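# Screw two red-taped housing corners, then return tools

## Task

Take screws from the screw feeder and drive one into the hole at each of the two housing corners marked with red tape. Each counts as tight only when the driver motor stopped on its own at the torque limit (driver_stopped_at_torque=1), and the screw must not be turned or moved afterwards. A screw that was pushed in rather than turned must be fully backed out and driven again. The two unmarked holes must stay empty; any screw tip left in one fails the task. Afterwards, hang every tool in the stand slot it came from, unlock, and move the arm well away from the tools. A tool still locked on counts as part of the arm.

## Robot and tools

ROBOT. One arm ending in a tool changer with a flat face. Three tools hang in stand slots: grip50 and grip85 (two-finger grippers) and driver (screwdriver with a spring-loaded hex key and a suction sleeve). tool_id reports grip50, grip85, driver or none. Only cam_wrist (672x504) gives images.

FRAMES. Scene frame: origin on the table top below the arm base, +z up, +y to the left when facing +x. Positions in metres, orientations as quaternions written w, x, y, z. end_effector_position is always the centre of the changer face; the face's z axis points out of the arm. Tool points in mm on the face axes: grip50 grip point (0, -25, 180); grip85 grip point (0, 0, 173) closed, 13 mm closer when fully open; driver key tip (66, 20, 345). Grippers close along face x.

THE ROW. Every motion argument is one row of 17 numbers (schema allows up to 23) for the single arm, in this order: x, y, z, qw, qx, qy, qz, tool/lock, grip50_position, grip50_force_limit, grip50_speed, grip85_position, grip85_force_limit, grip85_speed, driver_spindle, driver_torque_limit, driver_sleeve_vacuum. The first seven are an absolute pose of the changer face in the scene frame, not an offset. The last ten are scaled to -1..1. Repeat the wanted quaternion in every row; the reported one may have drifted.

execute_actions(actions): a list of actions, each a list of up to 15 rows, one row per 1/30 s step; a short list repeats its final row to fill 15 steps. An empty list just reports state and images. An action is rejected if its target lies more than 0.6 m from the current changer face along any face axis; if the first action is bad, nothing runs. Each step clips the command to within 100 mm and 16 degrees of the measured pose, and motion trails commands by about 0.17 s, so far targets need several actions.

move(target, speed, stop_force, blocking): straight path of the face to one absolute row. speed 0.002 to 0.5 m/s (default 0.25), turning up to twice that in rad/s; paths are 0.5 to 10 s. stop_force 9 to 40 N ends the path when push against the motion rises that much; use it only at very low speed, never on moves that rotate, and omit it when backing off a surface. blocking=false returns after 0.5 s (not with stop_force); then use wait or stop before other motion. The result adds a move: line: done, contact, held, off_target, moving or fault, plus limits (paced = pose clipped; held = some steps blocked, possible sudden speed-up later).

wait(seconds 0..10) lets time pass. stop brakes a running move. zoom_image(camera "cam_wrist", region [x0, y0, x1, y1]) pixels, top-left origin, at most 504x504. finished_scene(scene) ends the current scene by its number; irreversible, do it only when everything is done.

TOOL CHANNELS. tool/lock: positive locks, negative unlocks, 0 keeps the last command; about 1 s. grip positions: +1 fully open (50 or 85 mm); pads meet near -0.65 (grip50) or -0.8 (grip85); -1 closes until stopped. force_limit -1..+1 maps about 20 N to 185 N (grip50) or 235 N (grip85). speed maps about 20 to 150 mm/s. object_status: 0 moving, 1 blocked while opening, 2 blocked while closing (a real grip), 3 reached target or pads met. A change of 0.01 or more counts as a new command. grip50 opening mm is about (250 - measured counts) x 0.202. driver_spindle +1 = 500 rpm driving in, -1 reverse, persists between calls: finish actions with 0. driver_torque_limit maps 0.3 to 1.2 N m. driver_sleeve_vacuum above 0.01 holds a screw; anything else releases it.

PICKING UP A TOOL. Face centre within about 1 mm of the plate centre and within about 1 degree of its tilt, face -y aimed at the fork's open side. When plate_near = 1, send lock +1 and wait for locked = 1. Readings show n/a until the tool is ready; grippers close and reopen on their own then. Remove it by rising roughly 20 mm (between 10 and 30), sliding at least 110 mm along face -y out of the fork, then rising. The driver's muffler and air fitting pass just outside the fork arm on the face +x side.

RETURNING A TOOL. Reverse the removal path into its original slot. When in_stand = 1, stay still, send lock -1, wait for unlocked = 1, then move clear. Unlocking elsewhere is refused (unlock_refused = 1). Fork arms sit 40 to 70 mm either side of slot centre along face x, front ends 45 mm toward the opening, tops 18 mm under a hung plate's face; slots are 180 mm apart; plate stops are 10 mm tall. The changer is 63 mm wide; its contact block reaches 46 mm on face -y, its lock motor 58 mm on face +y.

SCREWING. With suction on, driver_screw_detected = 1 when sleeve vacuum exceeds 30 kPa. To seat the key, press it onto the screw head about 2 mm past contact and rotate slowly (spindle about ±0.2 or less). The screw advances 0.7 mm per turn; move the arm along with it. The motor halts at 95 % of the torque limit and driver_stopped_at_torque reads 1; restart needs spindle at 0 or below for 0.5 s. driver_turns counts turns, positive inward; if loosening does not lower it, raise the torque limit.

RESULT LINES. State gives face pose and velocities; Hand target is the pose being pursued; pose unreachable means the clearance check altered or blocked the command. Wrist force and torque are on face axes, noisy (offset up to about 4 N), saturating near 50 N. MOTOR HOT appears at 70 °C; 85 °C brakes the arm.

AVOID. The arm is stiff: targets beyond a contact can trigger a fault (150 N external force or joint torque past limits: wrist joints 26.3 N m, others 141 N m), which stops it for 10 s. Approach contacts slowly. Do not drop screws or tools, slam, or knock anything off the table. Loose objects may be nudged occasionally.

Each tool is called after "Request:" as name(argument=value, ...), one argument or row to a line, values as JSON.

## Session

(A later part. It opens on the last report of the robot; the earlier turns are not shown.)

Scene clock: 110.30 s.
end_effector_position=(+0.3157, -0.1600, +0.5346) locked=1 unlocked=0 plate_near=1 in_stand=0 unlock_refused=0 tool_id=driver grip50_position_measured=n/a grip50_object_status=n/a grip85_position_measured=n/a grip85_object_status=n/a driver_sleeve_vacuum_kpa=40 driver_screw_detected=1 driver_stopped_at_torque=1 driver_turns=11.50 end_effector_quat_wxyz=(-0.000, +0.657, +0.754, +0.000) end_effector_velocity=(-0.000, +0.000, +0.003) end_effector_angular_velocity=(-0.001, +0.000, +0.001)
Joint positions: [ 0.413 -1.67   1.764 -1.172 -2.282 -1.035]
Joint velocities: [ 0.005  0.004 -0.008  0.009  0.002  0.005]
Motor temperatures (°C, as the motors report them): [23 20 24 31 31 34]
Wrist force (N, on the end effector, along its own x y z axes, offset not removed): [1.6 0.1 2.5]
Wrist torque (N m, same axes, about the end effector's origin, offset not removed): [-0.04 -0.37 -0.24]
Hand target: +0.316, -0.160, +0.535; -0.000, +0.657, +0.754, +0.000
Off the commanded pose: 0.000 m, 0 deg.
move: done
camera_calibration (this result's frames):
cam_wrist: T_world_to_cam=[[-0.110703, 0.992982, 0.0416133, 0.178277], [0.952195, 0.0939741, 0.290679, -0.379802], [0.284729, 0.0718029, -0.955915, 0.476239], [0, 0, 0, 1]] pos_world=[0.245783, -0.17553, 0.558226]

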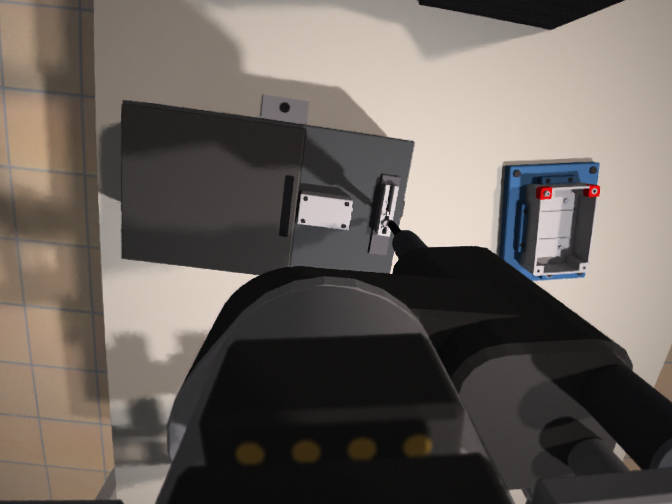

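Request:
move(
  target=[0.30,-0.07,0.54,0,0.657,0.7539,0,0,0,0,0,0,0,0,0,0,1],
  speed=0.2,
)

Request:
move(
  target=[0.2706,0.128,0.427,0,0.657,0.7539,0,0,0,0,0,0,0,0,0,0,1],
  speed=0.2,
)

Request:
wait(
  seconds=0.4,
)

Request:
zoom_image(
  camera="cam_wrist",
  region=[365,195,415,245],
)

Scene clock: 113.77 s.
end_effector_position=(+0.3001, -0.0703, +0.5400) locked=1 unlocked=0 plate_near=1 in_stand=0 unlock_refused=0 tool_id=driver grip50_position_measured=n/a grip50_object_status=n/a grip85_position_measured=n/a grip85_object_status=n/a driver_sleeve_vacuum_kpa=40 driver_screw_detected=1 driver_stopped_at_torque=1 driver_turns=11.50 end_effector_quat_wxyz=(-0.000, +0.657, +0.754, +0.000) end_effector_velocity=(-0.000, +0.003, +0.001) end_effector_angular_velocity=(+0.000, -0.001, -0.002)
Joint positions: [ 0.551 -1.545  1.786 -1.225 -2.211 -0.884]
Joint velocities: [ 0.005  0.006 -0.001 -0.002  0.002  0.006]
Motor temperatures (°C, as the motors report them): [23 20 24 31 31 34]
Wrist force (N, on the end effector, along its own x y z axes, offset not removed): [-1.6 6.1 3.5]
Wrist torque (N m, same axes, about the end effector's origin, offset not removed): [0.29 0.05 -0.31]
Hand target: +0.300, -0.070, +0.540; -0.000, +0.657, +0.754, +0.000
Off the commanded pose: 0.000 m, 0 deg.
move: done
camera_calibration (this result's frames):
cam_wrist: T_world_to_cam=[[-0.110807, 0.992964, 0.0417629, 0.087225], [0.952213, 0.0940374, 0.290597, -0.374932], [0.284625, 0.0719674, -0.955934, 0.479381], [0, 0, 0, 1]] pos_world=[0.230237, -0.0858534, 0.563568]

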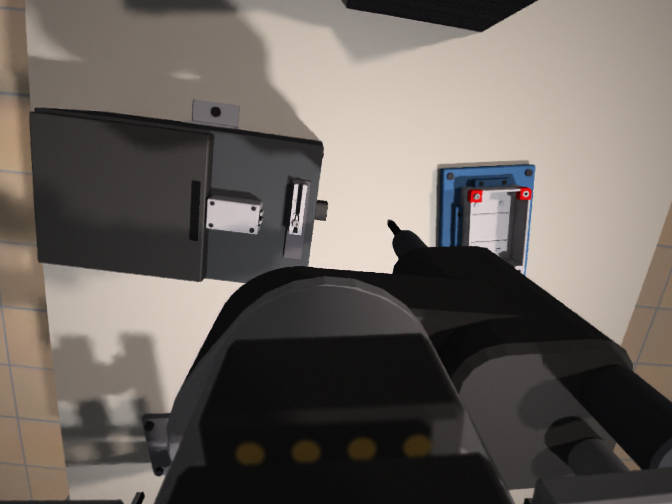

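Scene clock: 115.57 s.
end_effector_position=(+0.2708, +0.1279, +0.4272) locked=1 unlocked=0 plate_near=1 in_stand=0 unlock_refused=0 tool_id=driver grip50_position_measured=n/a grip50_object_status=n/a grip85_position_measured=n/a grip85_object_status=n/a driver_sleeve_vacuum_kpa=40 driver_screw_detected=1 driver_stopped_at_torque=1 driver_turns=11.50 end_effector_quat_wxyz=(-0.000, +0.657, +0.754, +0.000) end_effector_velocity=(-0.000, +0.003, -0.001) end_effector_angular_velocity=(-0.000, +0.000, -0.000)
Joint positions: [ 0.67  -1.216  2.027 -1.728 -2.141 -0.766]
Joint velocities: [ 0.001  0.007  0.    -0.006  0.001  0.002]
Motor temperatures (°C, as the motors report them): [23 20 24 31 31 34]
Wrist force (N, on the end effector, along its own x y z axes, offset not removed): [-3.5 3.2 1.7]
Wrist torque (N m, same axes, about the end effector's origin, offset not removed): [0.19 -0.14 -0.32]
Hand target: +0.271, +0.128, +0.427; -0.000, +0.657, +0.754, +0.000
Off the commanded pose: 0.000 m, 0 deg.
move: done
camera_calibration (this result's frames):
cam_wrist: T_world_to_cam=[[-0.110795, 0.992971, 0.0416332, -0.108083], [0.952244, 0.0940708, 0.290487, -0.332848], [0.284529, 0.0718294, -0.955973, 0.365743], [0, 0, 0, 1]] pos_world=[0.200913, 0.112363, 0.450828]

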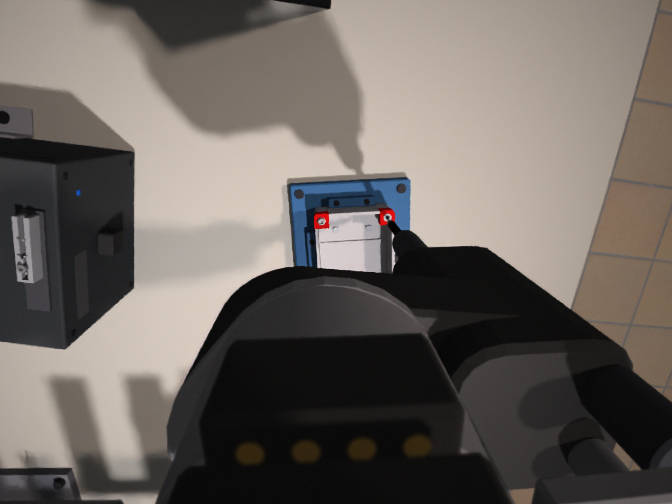

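Scene clock: 115.97 s.
end_effector_position=(+0.2708, +0.1282, +0.4271) locked=1 unlocked=0 plate_near=1 in_stand=0 unlock_refused=0 tool_id=driver grip50_position_measured=n/a grip50_object_status=n/a grip85_position_measured=n/a grip85_object_status=n/a driver_sleeve_vacuum_kpa=40 driver_screw_detected=1 driver_stopped_at_torque=1 driver_turns=11.50 end_effector_quat_wxyz=(-0.000, +0.657, +0.754, +0.000) end_effector_velocity=(-0.000, +0.000, +0.000) end_effector_angular_velocity=(-0.000, +0.000, +0.001)
Joint positions: [ 0.67  -1.215  2.027 -1.729 -2.141 -0.766]
Joint velocities: [ 0.     0.    -0.     0.     0.    -0.001]
Motor temperatures (°C, as the motors report them): [23 20 24 31 31 34]
Wrist force (N, on the end effector, along its own x y z axes, offset not removed): [0.5 1.5 2.8]
Wrist torque (N m, same axes, about the end effector's origin, offset not removed): [0.02 -0.19 -0.30]
Hand target: +0.271, +0.128, +0.427; -0.000, +0.657, +0.754, +0.000
Off the commanded pose: 0.000 m, 0 deg.
wait: 0.40 s; at rest by 0.17 s
camera_calibration (this result's frames):
cam_wrist: T_world_to_cam=[[-0.110802, 0.992969, 0.0416631, -0.108412], [0.952234, 0.0940672, 0.290521, -0.332848], [0.284559, 0.0718634, -0.955961, 0.365563], [0, 0, 0, 1]] pos_world=[0.200913, 0.112689, 0.45068]

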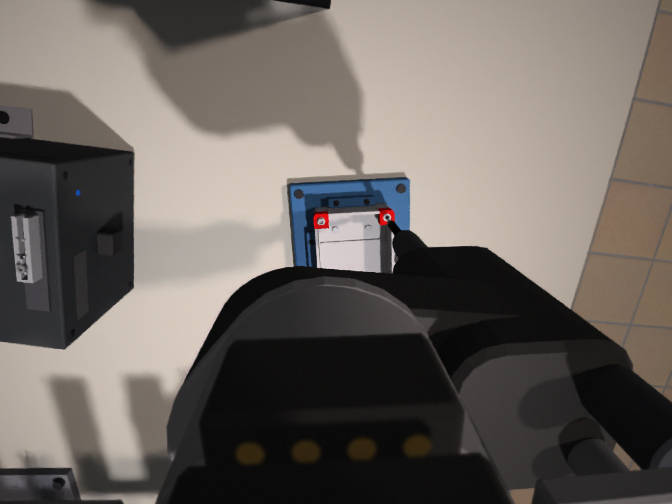

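Region (365, 195, 415, 245) of cam_wrist's 672x504 image, scaled by 10.080, with more detail than that image has.

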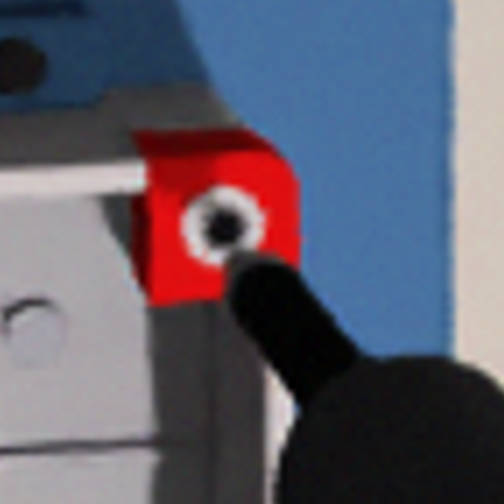

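Request:
move(
  target=[0.270,0.1282,0.416,0,0.657,0.7539,0,0,0,0,0,0,0,0,0,0,1],
  speed=0.02,
)

Request:
move(
  target=[0.270,0.1282,0.4115,0,0.657,0.7539,0,0,0,0,0,0,0,0,0,0,1],
  speed=0.005,
  stop_force=9,
)

Request:
zoom_image(
  camera="cam_wrist",
  region=[365,195,415,245],
)

Scene clock: 118.57 s.
end_effector_position=(+0.2700, +0.1282, +0.4164) locked=1 unlocked=0 plate_near=1 in_stand=0 unlock_refused=0 tool_id=driver grip50_position_measured=n/a grip50_object_status=n/a grip85_position_measured=n/a grip85_object_status=n/a driver_sleeve_vacuum_kpa=40 driver_screw_detected=1 driver_stopped_at_torque=1 driver_turns=11.50 end_effector_quat_wxyz=(+0.000, +0.657, +0.754, -0.000) end_effector_velocity=(-0.001, +0.000, -0.003) end_effector_angular_velocity=(+0.000, -0.000, +0.001)
Joint positions: [ 0.659 -1.214  2.055 -1.762 -2.148 -0.776]
Joint velocities: [-0.002  0.     0.009 -0.01  -0.001 -0.003]
Motor temperatures (°C, as the motors report them): [23 20 24 31 31 34]
Wrist force (N, on the end effector, along its own x y z axes, offset not removed): [-1.6 -0.1 -0.1]
Wrist torque (N m, same axes, about the end effector's origin, offset not removed): [-0.10 -0.07 -0.29]
Hand target: +0.270, +0.128, +0.416; +0.000, +0.657, +0.754, -0.000
Off the commanded pose: 0.000 m, 0 deg.
move: done
camera_calibration (this result's frames):
cam_wrist: T_world_to_cam=[[-0.11063, 0.992997, 0.0414414, -0.107997], [0.952228, 0.0939609, 0.290573, -0.329011], [0.284644, 0.0716077, -0.955955, 0.355572], [0, 0, 0, 1]] pos_world=[0.200134, 0.112694, 0.439988]

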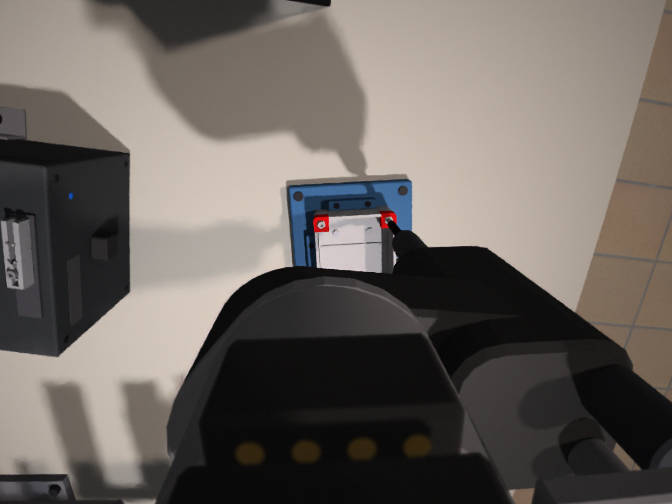

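Scene clock: 119.77 s.
end_effector_position=(+0.2700, +0.1282, +0.4117) locked=1 unlocked=0 plate_near=1 in_stand=0 unlock_refused=0 tool_id=driver grip50_position_measured=n/a grip50_object_status=n/a grip85_position_measured=n/a grip85_object_status=n/a driver_sleeve_vacuum_kpa=40 driver_screw_detected=1 driver_stopped_at_torque=1 driver_turns=11.50 end_effector_quat_wxyz=(+0.000, +0.657, +0.754, -0.000) end_effector_velocity=(-0.000, -0.000, -0.002) end_effector_angular_velocity=(-0.000, +0.001, +0.002)
Joint positions: [ 0.654 -1.213  2.066 -1.777 -2.151 -0.781]
Joint velocities: [-0.002  0.     0.004 -0.004 -0.    -0.003]
Motor temperatures (°C, as the motors report them): [23 20 24 31 31 34]
Wrist force (N, on the end effector, along its own x y z axes, offset not removed): [-2.5 1.4 -5.3]
Wrist torque (N m, same axes, about the end effector's origin, offset not removed): [0.45 0.18 -0.25]
Hand target: +0.270, +0.128, +0.411; +0.000, +0.657, +0.754, -0.000
Off the commanded pose: 0.000 m, 0 deg.
move: done
camera_calibration (this result's frames):
cam_wrist: T_world_to_cam=[[-0.110637, 0.992995, 0.0414712, -0.10781], [0.952222, 0.0939574, 0.290595, -0.327619], [0.284663, 0.0716402, -0.955947, 0.351054], [0, 0, 0, 1]] pos_world=[0.200106, 0.112687, 0.435265]

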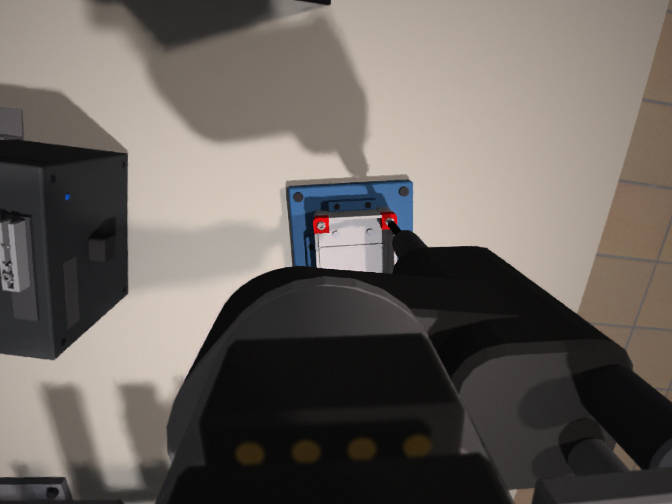

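Region (365, 195, 415, 245) of cam_wrist's 672x504 image, scaled by 10.080, with more detail than that image has.

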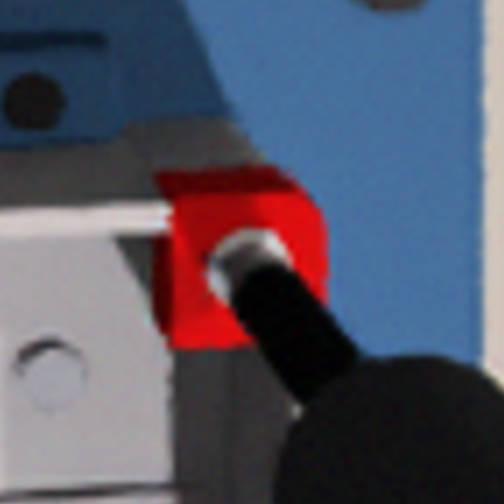

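Request:
execute_actions(
  actions=[
    [[0.2697,0.1281,0.4115,0,0.657,0.7539,0,0,0,0,0,0,0,0,0.2,0,1]],
    [[0.2697,0.1281,0.411,0,0.657,0.7539,0,0,0,0,0,0,0,0,0.2,0,1]],
    [[0.2697,0.1281,0.410,0,0.657,0.7539,0,0,0,0,0,0,0,0,0.4,0,1]],
    [[0.2697,0.1281,0.4088,0,0.657,0.7539,0,0,0,0,0,0,0,0,0.4,0,1]],
    [[0.2697,0.1281,0.4076,0,0.657,0.7539,0,0,0,0,0,0,0,0,0.4,0,1]],
    [[0.2697,0.1281,0.4065,0,0.657,0.7539,0,0,0,0,0,0,0,0,0.4,0,1]],
    [[0.2697,0.1281,0.4053,0,0.657,0.7539,0,0,0,0,0,0,0,0,0.4,0,1]],
    [[0.2697,0.1281,0.4041,0,0.657,0.7539,0,0,0,0,0,0,0,0,0.4,0,1]],
    [[0.2697,0.1281,0.403,0,0.657,0.7539,0,0,0,0,0,0,0,0,0.4,0,1]],
    [[0.2697,0.1281,0.4022,0,0.657,0.7539,0,0,0,0,0,0,0,0,0.4,0,1]],
    [[0.2697,0.1281,0.4022,0,0.657,0.7539,0,0,0,0,0,0,0,0,0,0,0]],
  ],
)

Scene clock: 127.70 s.
end_effector_position=(+0.2697, +0.1281, +0.4022) locked=1 unlocked=0 plate_near=1 in_stand=0 unlock_refused=0 tool_id=driver grip50_position_measured=n/a grip50_object_status=n/a grip85_position_measured=n/a grip85_object_status=n/a driver_sleeve_vacuum_kpa=0 driver_screw_detected=0 driver_stopped_at_torque=1 driver_turns=24.60 end_effector_quat_wxyz=(-0.000, +0.657, +0.754, +0.000) end_effector_velocity=(+0.000, -0.000, +0.000) end_effector_angular_velocity=(+0.000, +0.000, -0.001)
Joint positions: [ 0.643 -1.211  2.089 -1.808 -2.157 -0.791]
Joint velocities: [-0.001  0.    -0.    -0.    -0.     0.   ]
Motor temperatures (°C, as the motors report them): [23 20 24 31 31 34]
Wrist force (N, on the end effector, along its own x y z axes, offset not removed): [-1.6 3.7 0.8]
Wrist torque (N m, same axes, about the end effector's origin, offset not removed): [0.01 0.32 -0.28]
Hand target: +0.270, +0.128, +0.402; +0.000, +0.657, +0.754, -0.000
Off the commanded pose: 0.000 m, 0 deg.
camera_calibration (this result's frames):
cam_wrist: T_world_to_cam=[[-0.110645, 0.992994, 0.0414871, -0.107352], [0.952221, 0.0939604, 0.290598, -0.324571], [0.284664, 0.071658, -0.955945, 0.342097], [0, 0, 0, 1]] pos_world=[0.199803, 0.112582, 0.4258]

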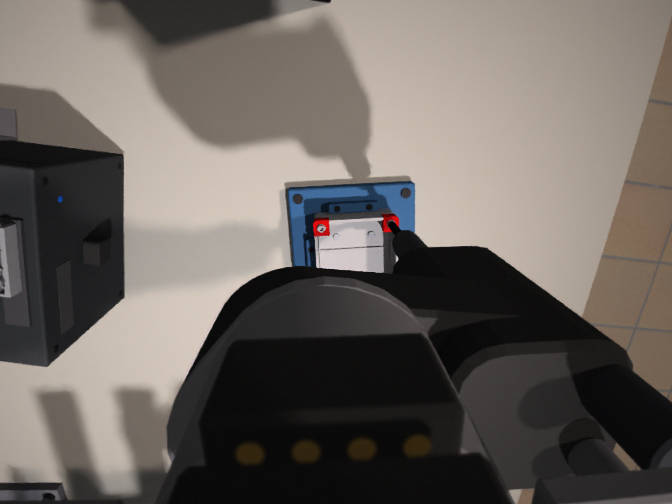

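Request:
move(
  target=[0.2697,0.1281,0.431,0,0.657,0.7539,0,0,0,0,0,0,0,0,0,0,0],
  speed=0.05,
)

Request:
zoom_image(
  camera="cam_wrist",
  region=[305,195,415,245],
)

Request:
move(
  target=[0.5026,-0.0448,0.431,0,0.657,0.7539,0,0,0,0,0,0,0,0,0,0,0],
)

Request:
move(
  target=[0.6365,-0.0263,0.431,0,0.657,0.7539,0,0,0,0,0,0,0,0,0,0,0],
  speed=0.08,
)

Request:
move(
  target=[0.6365,-0.0263,0.4113,0,0.657,0.7539,0,0,0,0,0,0,0,0,0,0,0],
  speed=0.012,
  stop_force=30,
)

Request:
execute_actions(
  actions=[
    [[0.6365,-0.0263,0.4113,0,0.657,0.7539,0,-1,0,0,0,0,0,0,0,0,0]],
    [[0.6365,-0.0263,0.4113,0,0.657,0.7539,0,-1,0,0,0,0,0,0,0,0,0]],
    [[0.6365,-0.0263,0.4113,0,0.657,0.7539,0,-1,0,0,0,0,0,0,0,0,0]],
  ],
)

Scene clock: 131.70 s.
end_effector_position=(+0.2697, +0.1281, +0.4307) locked=1 unlocked=0 plate_near=1 in_stand=0 unlock_refused=0 tool_id=driver grip50_position_measured=n/a grip50_object_status=n/a grip85_position_measured=n/a grip85_object_status=n/a driver_sleeve_vacuum_kpa=0 driver_screw_detected=0 driver_stopped_at_torque=1 driver_turns=24.60 end_effector_quat_wxyz=(-0.000, +0.657, +0.754, +0.000) end_effector_velocity=(+0.000, +0.000, +0.003) end_effector_angular_velocity=(-0.000, +0.000, +0.001)
Joint positions: [ 0.675 -1.217  2.02  -1.717 -2.138 -0.761]
Joint velocities: [ 0.003 -0.    -0.007  0.009  0.002  0.002]
Motor temperatures (°C, as the motors report them): [23 20 24 31 31 34]
Wrist force (N, on the end effector, along its own x y z axes, offset not removed): [0.0 1.3 2.4]
Wrist torque (N m, same axes, about the end effector's origin, offset not removed): [0.00 -0.14 -0.19]
Hand target: +0.270, +0.128, +0.431; -0.000, +0.657, +0.754, +0.000
Off the commanded pose: 0.000 m, 0 deg.
move: done
camera_calibration (this result's frames):
cam_wrist: T_world_to_cam=[[-0.110675, 0.992985, 0.0416235, -0.108549], [0.952205, 0.0939467, 0.290655, -0.332839], [0.284706, 0.0718025, -0.955922, 0.369296], [0, 0, 0, 1]] pos_world=[0.199777, 0.112541, 0.454278]

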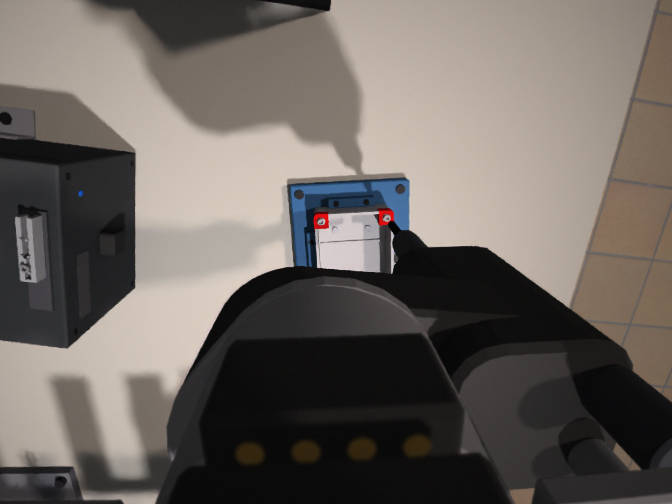

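Region (305, 195, 415, 245) of cam_wrist's 672x504 image, scaled by 4.582, with more detail than that image has; it fills the top 229 rows of this view, and the rest is white.

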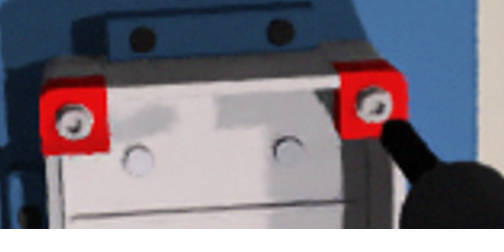

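Scene clock: 133.57 s.
end_effector_position=(+0.5022, -0.0451, +0.4309) locked=1 unlocked=0 plate_near=1 in_stand=0 unlock_refused=0 tool_id=driver grip50_position_measured=n/a grip50_object_status=n/a grip85_position_measured=n/a grip85_object_status=n/a driver_sleeve_vacuum_kpa=0 driver_screw_detected=0 driver_stopped_at_torque=1 driver_turns=24.60 end_effector_quat_wxyz=(+0.000, +0.657, +0.754, -0.000) end_effector_velocity=(+0.002, -0.001, +0.000) end_effector_angular_velocity=(+0.000, -0.000, -0.000)
Joint positions: [ 0.266 -1.223  1.704 -1.682 -2.345 -1.216]
Joint velocities: [-0.002  0.002 -0.005  0.001 -0.001 -0.003]
Motor temperatures (°C, as the motors report them): [23 20 24 31 31 34]
Wrist force (N, on the end effector, along its own x y z axes, offset not removed): [-3.2 1.4 2.1]
Wrist torque (N m, same axes, about the end effector's origin, offset not removed): [0.17 0.13 -0.34]
Hand target: +0.502, -0.045, +0.431; +0.000, +0.657, +0.754, -0.000
Off the commanded pose: 0.001 m, 0 deg.
move: done
camera_calibration (this result's frames):
cam_wrist: T_world_to_cam=[[-0.110309, 0.993068, 0.040591, 0.089337], [0.952238, 0.0938973, 0.290562, -0.537983], [0.284737, 0.070704, -0.955995, 0.315707], [0, 0, 0, 1]] pos_world=[0.432249, -0.0605244, 0.454506]

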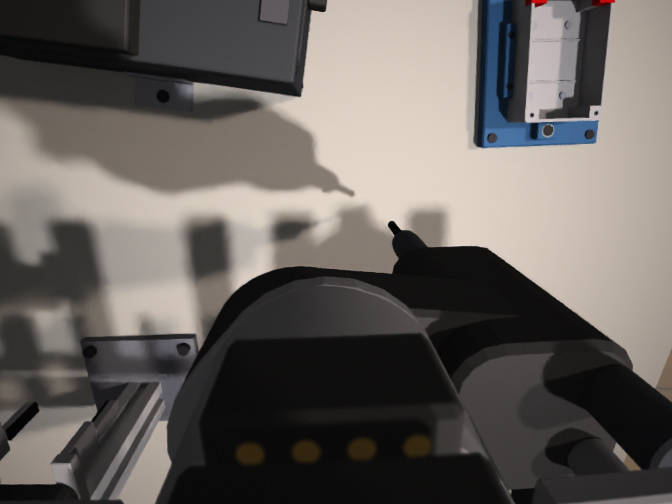

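Scene clock: 135.77 s.
end_effector_position=(+0.6361, -0.0265, +0.4310) locked=1 unlocked=0 plate_near=1 in_stand=0 unlock_refused=0 tool_id=driver grip50_position_measured=n/a grip50_object_status=n/a grip85_position_measured=n/a grip85_object_status=n/a driver_sleeve_vacuum_kpa=0 driver_screw_detected=0 driver_stopped_at_torque=1 driver_turns=24.60 end_effector_quat_wxyz=(+0.000, +0.657, +0.754, -0.000) end_effector_velocity=(+0.003, -0.000, -0.000) end_effector_angular_velocity=(+0.001, +0.001, -0.002)
Joint positions: [ 0.219 -0.939  1.316 -1.622 -2.36  -1.279]
Joint velocities: [-0.002  0.006 -0.011  0.003  0.    -0.001]
Motor temperatures (°C, as the motors report them): [23 20 24 31 31 34]
Wrist force (N, on the end effector, along its own x y z axes, offset not removed): [-1.1 2.0 1.0]
Wrist torque (N m, same axes, about the end effector's origin, offset not removed): [0.10 -0.08 -0.30]
Hand target: +0.636, -0.026, +0.431; +0.000, +0.657, +0.754, -0.000
Off the commanded pose: 0.000 m, 0 deg.
move: done
camera_calibration (this result's frames):
cam_wrist: T_world_to_cam=[[-0.110641, 0.992998, 0.0413997, 0.0855255], [0.952207, 0.0939786, 0.290638, -0.66734], [0.284712, 0.0715775, -0.955937, 0.276359], [0, 0, 0, 1]] pos_world=[0.566225, -0.0419921, 0.454596]

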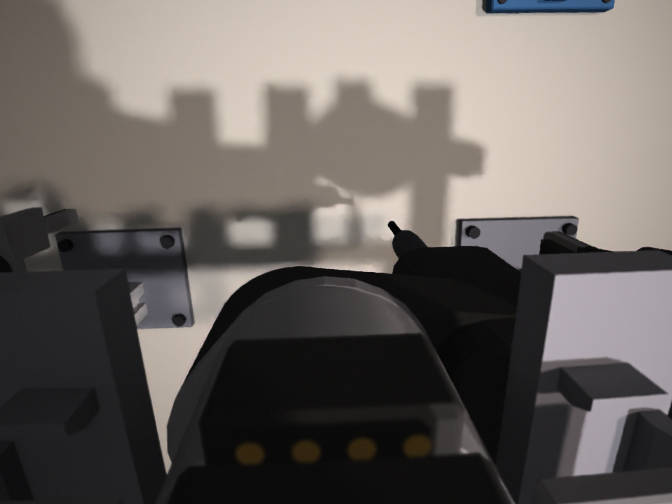

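Scene clock: 137.63 s.
end_effector_position=(+0.6365, -0.0263, +0.4117) locked=1 unlocked=0 plate_near=1 in_stand=1 unlock_refused=0 tool_id=driver grip50_position_measured=n/a grip50_object_status=n/a grip85_position_measured=n/a grip85_object_status=n/a driver_sleeve_vacuum_kpa=0 driver_screw_detected=0 driver_stopped_at_torque=1 driver_turns=24.60 end_effector_quat_wxyz=(+0.000, +0.657, +0.754, -0.000) end_effector_velocity=(-0.000, +0.000, -0.003) end_effector_angular_velocity=(-0.000, -0.001, +0.000)
Joint positions: [ 0.199 -0.94   1.36  -1.683 -2.366 -1.305]
Joint velocities: [-0.002 -0.     0.007 -0.01  -0.001 -0.004]
Motor temperatures (°C, as the motors report them): [23 20 24 31 31 34]
Wrist force (N, on the end effector, along its own x y z axes, offset not removed): [1.8 1.5 4.1]
Wrist torque (N m, same axes, about the end effector's origin, offset not removed): [0.13 -0.37 -0.29]
Hand target: +0.637, -0.026, +0.411; +0.000, +0.657, +0.754, -0.000
Off the commanded pose: 0.000 m, 0 deg.
move: done
camera_calibration (this result's frames):
cam_wrist: T_world_to_cam=[[-0.110624, 0.992998, 0.0414305, 0.0861703], [0.952238, 0.0939615, 0.29054, -0.662087], [0.284613, 0.0715925, -0.955965, 0.257855], [0, 0, 0, 1]] pos_world=[0.566608, -0.0418168, 0.435294]

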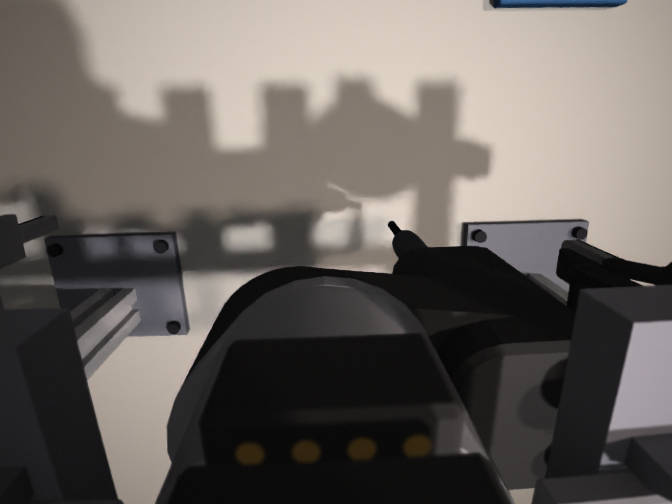

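Scene clock: 139.13 s.
end_effector_position=(+0.6365, -0.0263, +0.4113) locked=0 unlocked=1 plate_near=1 in_stand=1 unlock_refused=0 tool_id=none grip50_position_measured=n/a grip50_object_status=n/a grip85_position_measured=n/a grip85_object_status=n/a driver_sleeve_vacuum_kpa=n/a driver_screw_detected=n/a driver_stopped_at_torque=n/a driver_turns=n/a end_effector_quat_wxyz=(+0.000, +0.657, +0.754, +0.000) end_effector_velocity=(-0.000, +0.000, -0.000) end_effector_angular_velocity=(-0.000, +0.000, +0.001)
Joint positions: [ 0.199 -0.941  1.361 -1.684 -2.366 -1.306]
Joint velocities: [ 0.     0.     0.001  0.    -0.    -0.   ]
Motor temperatures (°C, as the motors report them): [23 20 24 31 31 34]
Wrist force (N, on the end effector, along its own x y z axes, offset not removed): [-0.9 -2.8 1.1]
Wrist torque (N m, same axes, about the end effector's origin, offset not removed): [0.06 -0.07 -0.22]
Hand target: +0.637, -0.026, +0.411; +0.000, +0.657, +0.754, -0.000
Off the commanded pose: 0.000 m, 0 deg.
camera_calibration (this result's frames):
cam_wrist: T_world_to_cam=[[-0.110638, 0.992994, 0.0414898, 0.0861731], [0.952219, 0.0939521, 0.290607, -0.661985], [0.284673, 0.0716595, -0.955943, 0.257445], [0, 0, 0, 1]] pos_world=[0.566601, -0.0418229, 0.434905]

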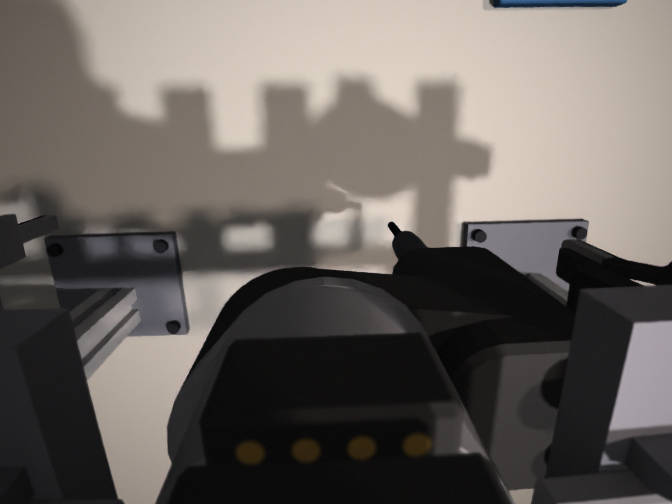

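Request:
move(
  target=[0.6365,-0.0263,0.4413,0,0.657,0.7539,0,0,0,0,0,0,0,0,0,0,0],
  speed=0.04,
)

Request:
move(
  target=[0.40,-0.03,0.6,0,0.657,0.7539,0,0,0,0,0,0,0,0,0,0,0],
)

Scene clock: 141.73 s.
end_effector_position=(+0.6365, -0.0263, +0.4409) locked=0 unlocked=1 plate_near=0 in_stand=0 unlock_refused=0 tool_id=none grip50_position_measured=n/a grip50_object_status=n/a grip85_position_measured=n/a grip85_object_status=n/a driver_sleeve_vacuum_kpa=n/a driver_screw_detected=n/a driver_stopped_at_torque=n/a driver_turns=n/a end_effector_quat_wxyz=(+0.000, +0.657, +0.754, +0.000) end_effector_velocity=(+0.000, +0.000, +0.003) end_effector_angular_velocity=(+0.000, +0.001, +0.001)
Joint positions: [ 0.228 -0.936  1.29  -1.591 -2.357 -1.266]
Joint velocities: [ 0.003  0.001 -0.007  0.01   0.001  0.003]
Motor temperatures (°C, as the motors report them): [23 20 24 31 31 34]
Wrist force (N, on the end effector, along its own x y z axes, offset not removed): [0.8 1.2 1.6]
Wrist torque (N m, same axes, about the end effector's origin, offset not removed): [-0.14 -0.19 -0.21]
Hand target: +0.636, -0.026, +0.441; -0.000, +0.657, +0.754, +0.000
Off the commanded pose: 0.000 m, 0 deg.
move: done
camera_calibration (this result's frames):
cam_wrist: T_world_to_cam=[[-0.11068, 0.992986, 0.0415749, 0.0849303], [0.952188, 0.093961, 0.290706, -0.670596], [0.28476, 0.0717623, -0.955909, 0.285722], [0, 0, 0, 1]] pos_world=[0.566571, -0.0418289, 0.46454]

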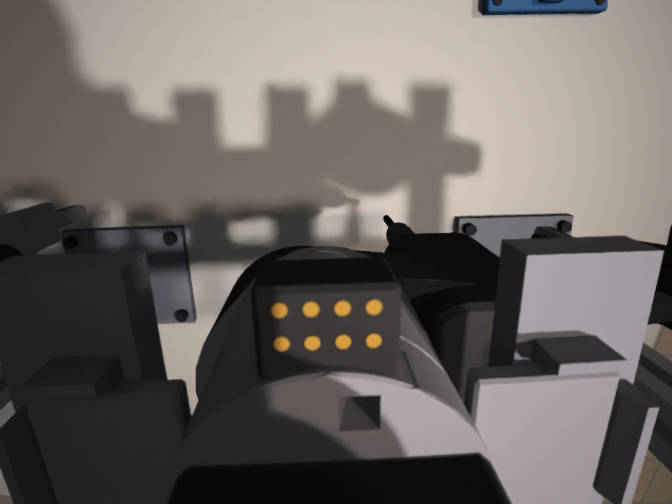

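Scene clock: 143.57 s.
end_effector_position=(+0.4003, -0.0298, +0.5998) locked=0 unlocked=1 plate_near=0 in_stand=0 unlock_refused=0 tool_id=none grip50_position_measured=n/a grip50_object_status=n/a grip85_position_measured=n/a grip85_object_status=n/a driver_sleeve_vacuum_kpa=n/a driver_screw_detected=n/a driver_stopped_at_torque=n/a driver_turns=n/a end_effector_quat_wxyz=(-0.000, +0.657, +0.754, +0.000) end_effector_velocity=(-0.003, +0.000, +0.002) end_effector_angular_velocity=(-0.000, +0.000, +0.000)
Joint positions: [ 0.549 -1.265  1.433 -1.153 -2.212 -0.886]
Joint velocities: [ 0.005 -0.002 -0.002  0.007  0.003  0.005]
Motor temperatures (°C, as the motors report them): [23 20 24 31 31 34]
Wrist force (N, on the end effector, along its own x y z axes, offset not removed): [0.3 4.2 2.9]
Wrist torque (N m, same axes, about the end effector's origin, offset not removed): [0.13 -0.09 -0.12]
Hand target: +0.400, -0.030, +0.600; -0.000, +0.657, +0.754, +0.000
Off the commanded pose: 0.000 m, 0 deg.
move: done
camera_calibration (this result's frames):
cam_wrist: T_world_to_cam=[[-0.110888, 0.992936, 0.0422216, 0.0553626], [0.95217, 0.0939712, 0.290761, -0.491574], [0.28474, 0.0724439, -0.955864, 0.505032], [0, 0, 0, 1]] pos_world=[0.330398, -0.0453642, 0.623335]

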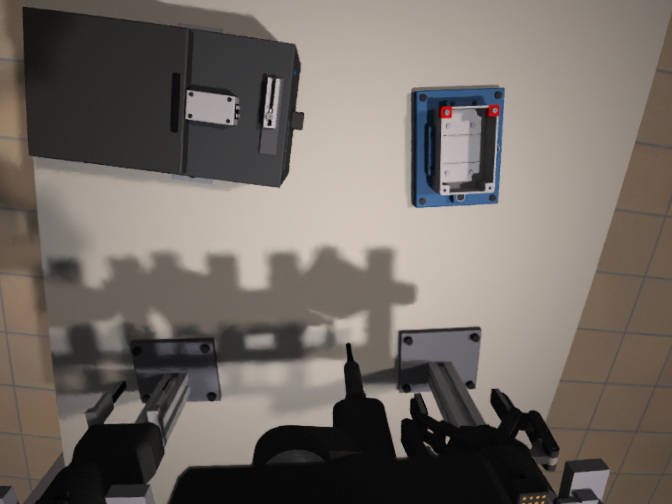

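Request:
finished_scene(
  scene=1,
)

The scene is finished: the task was done.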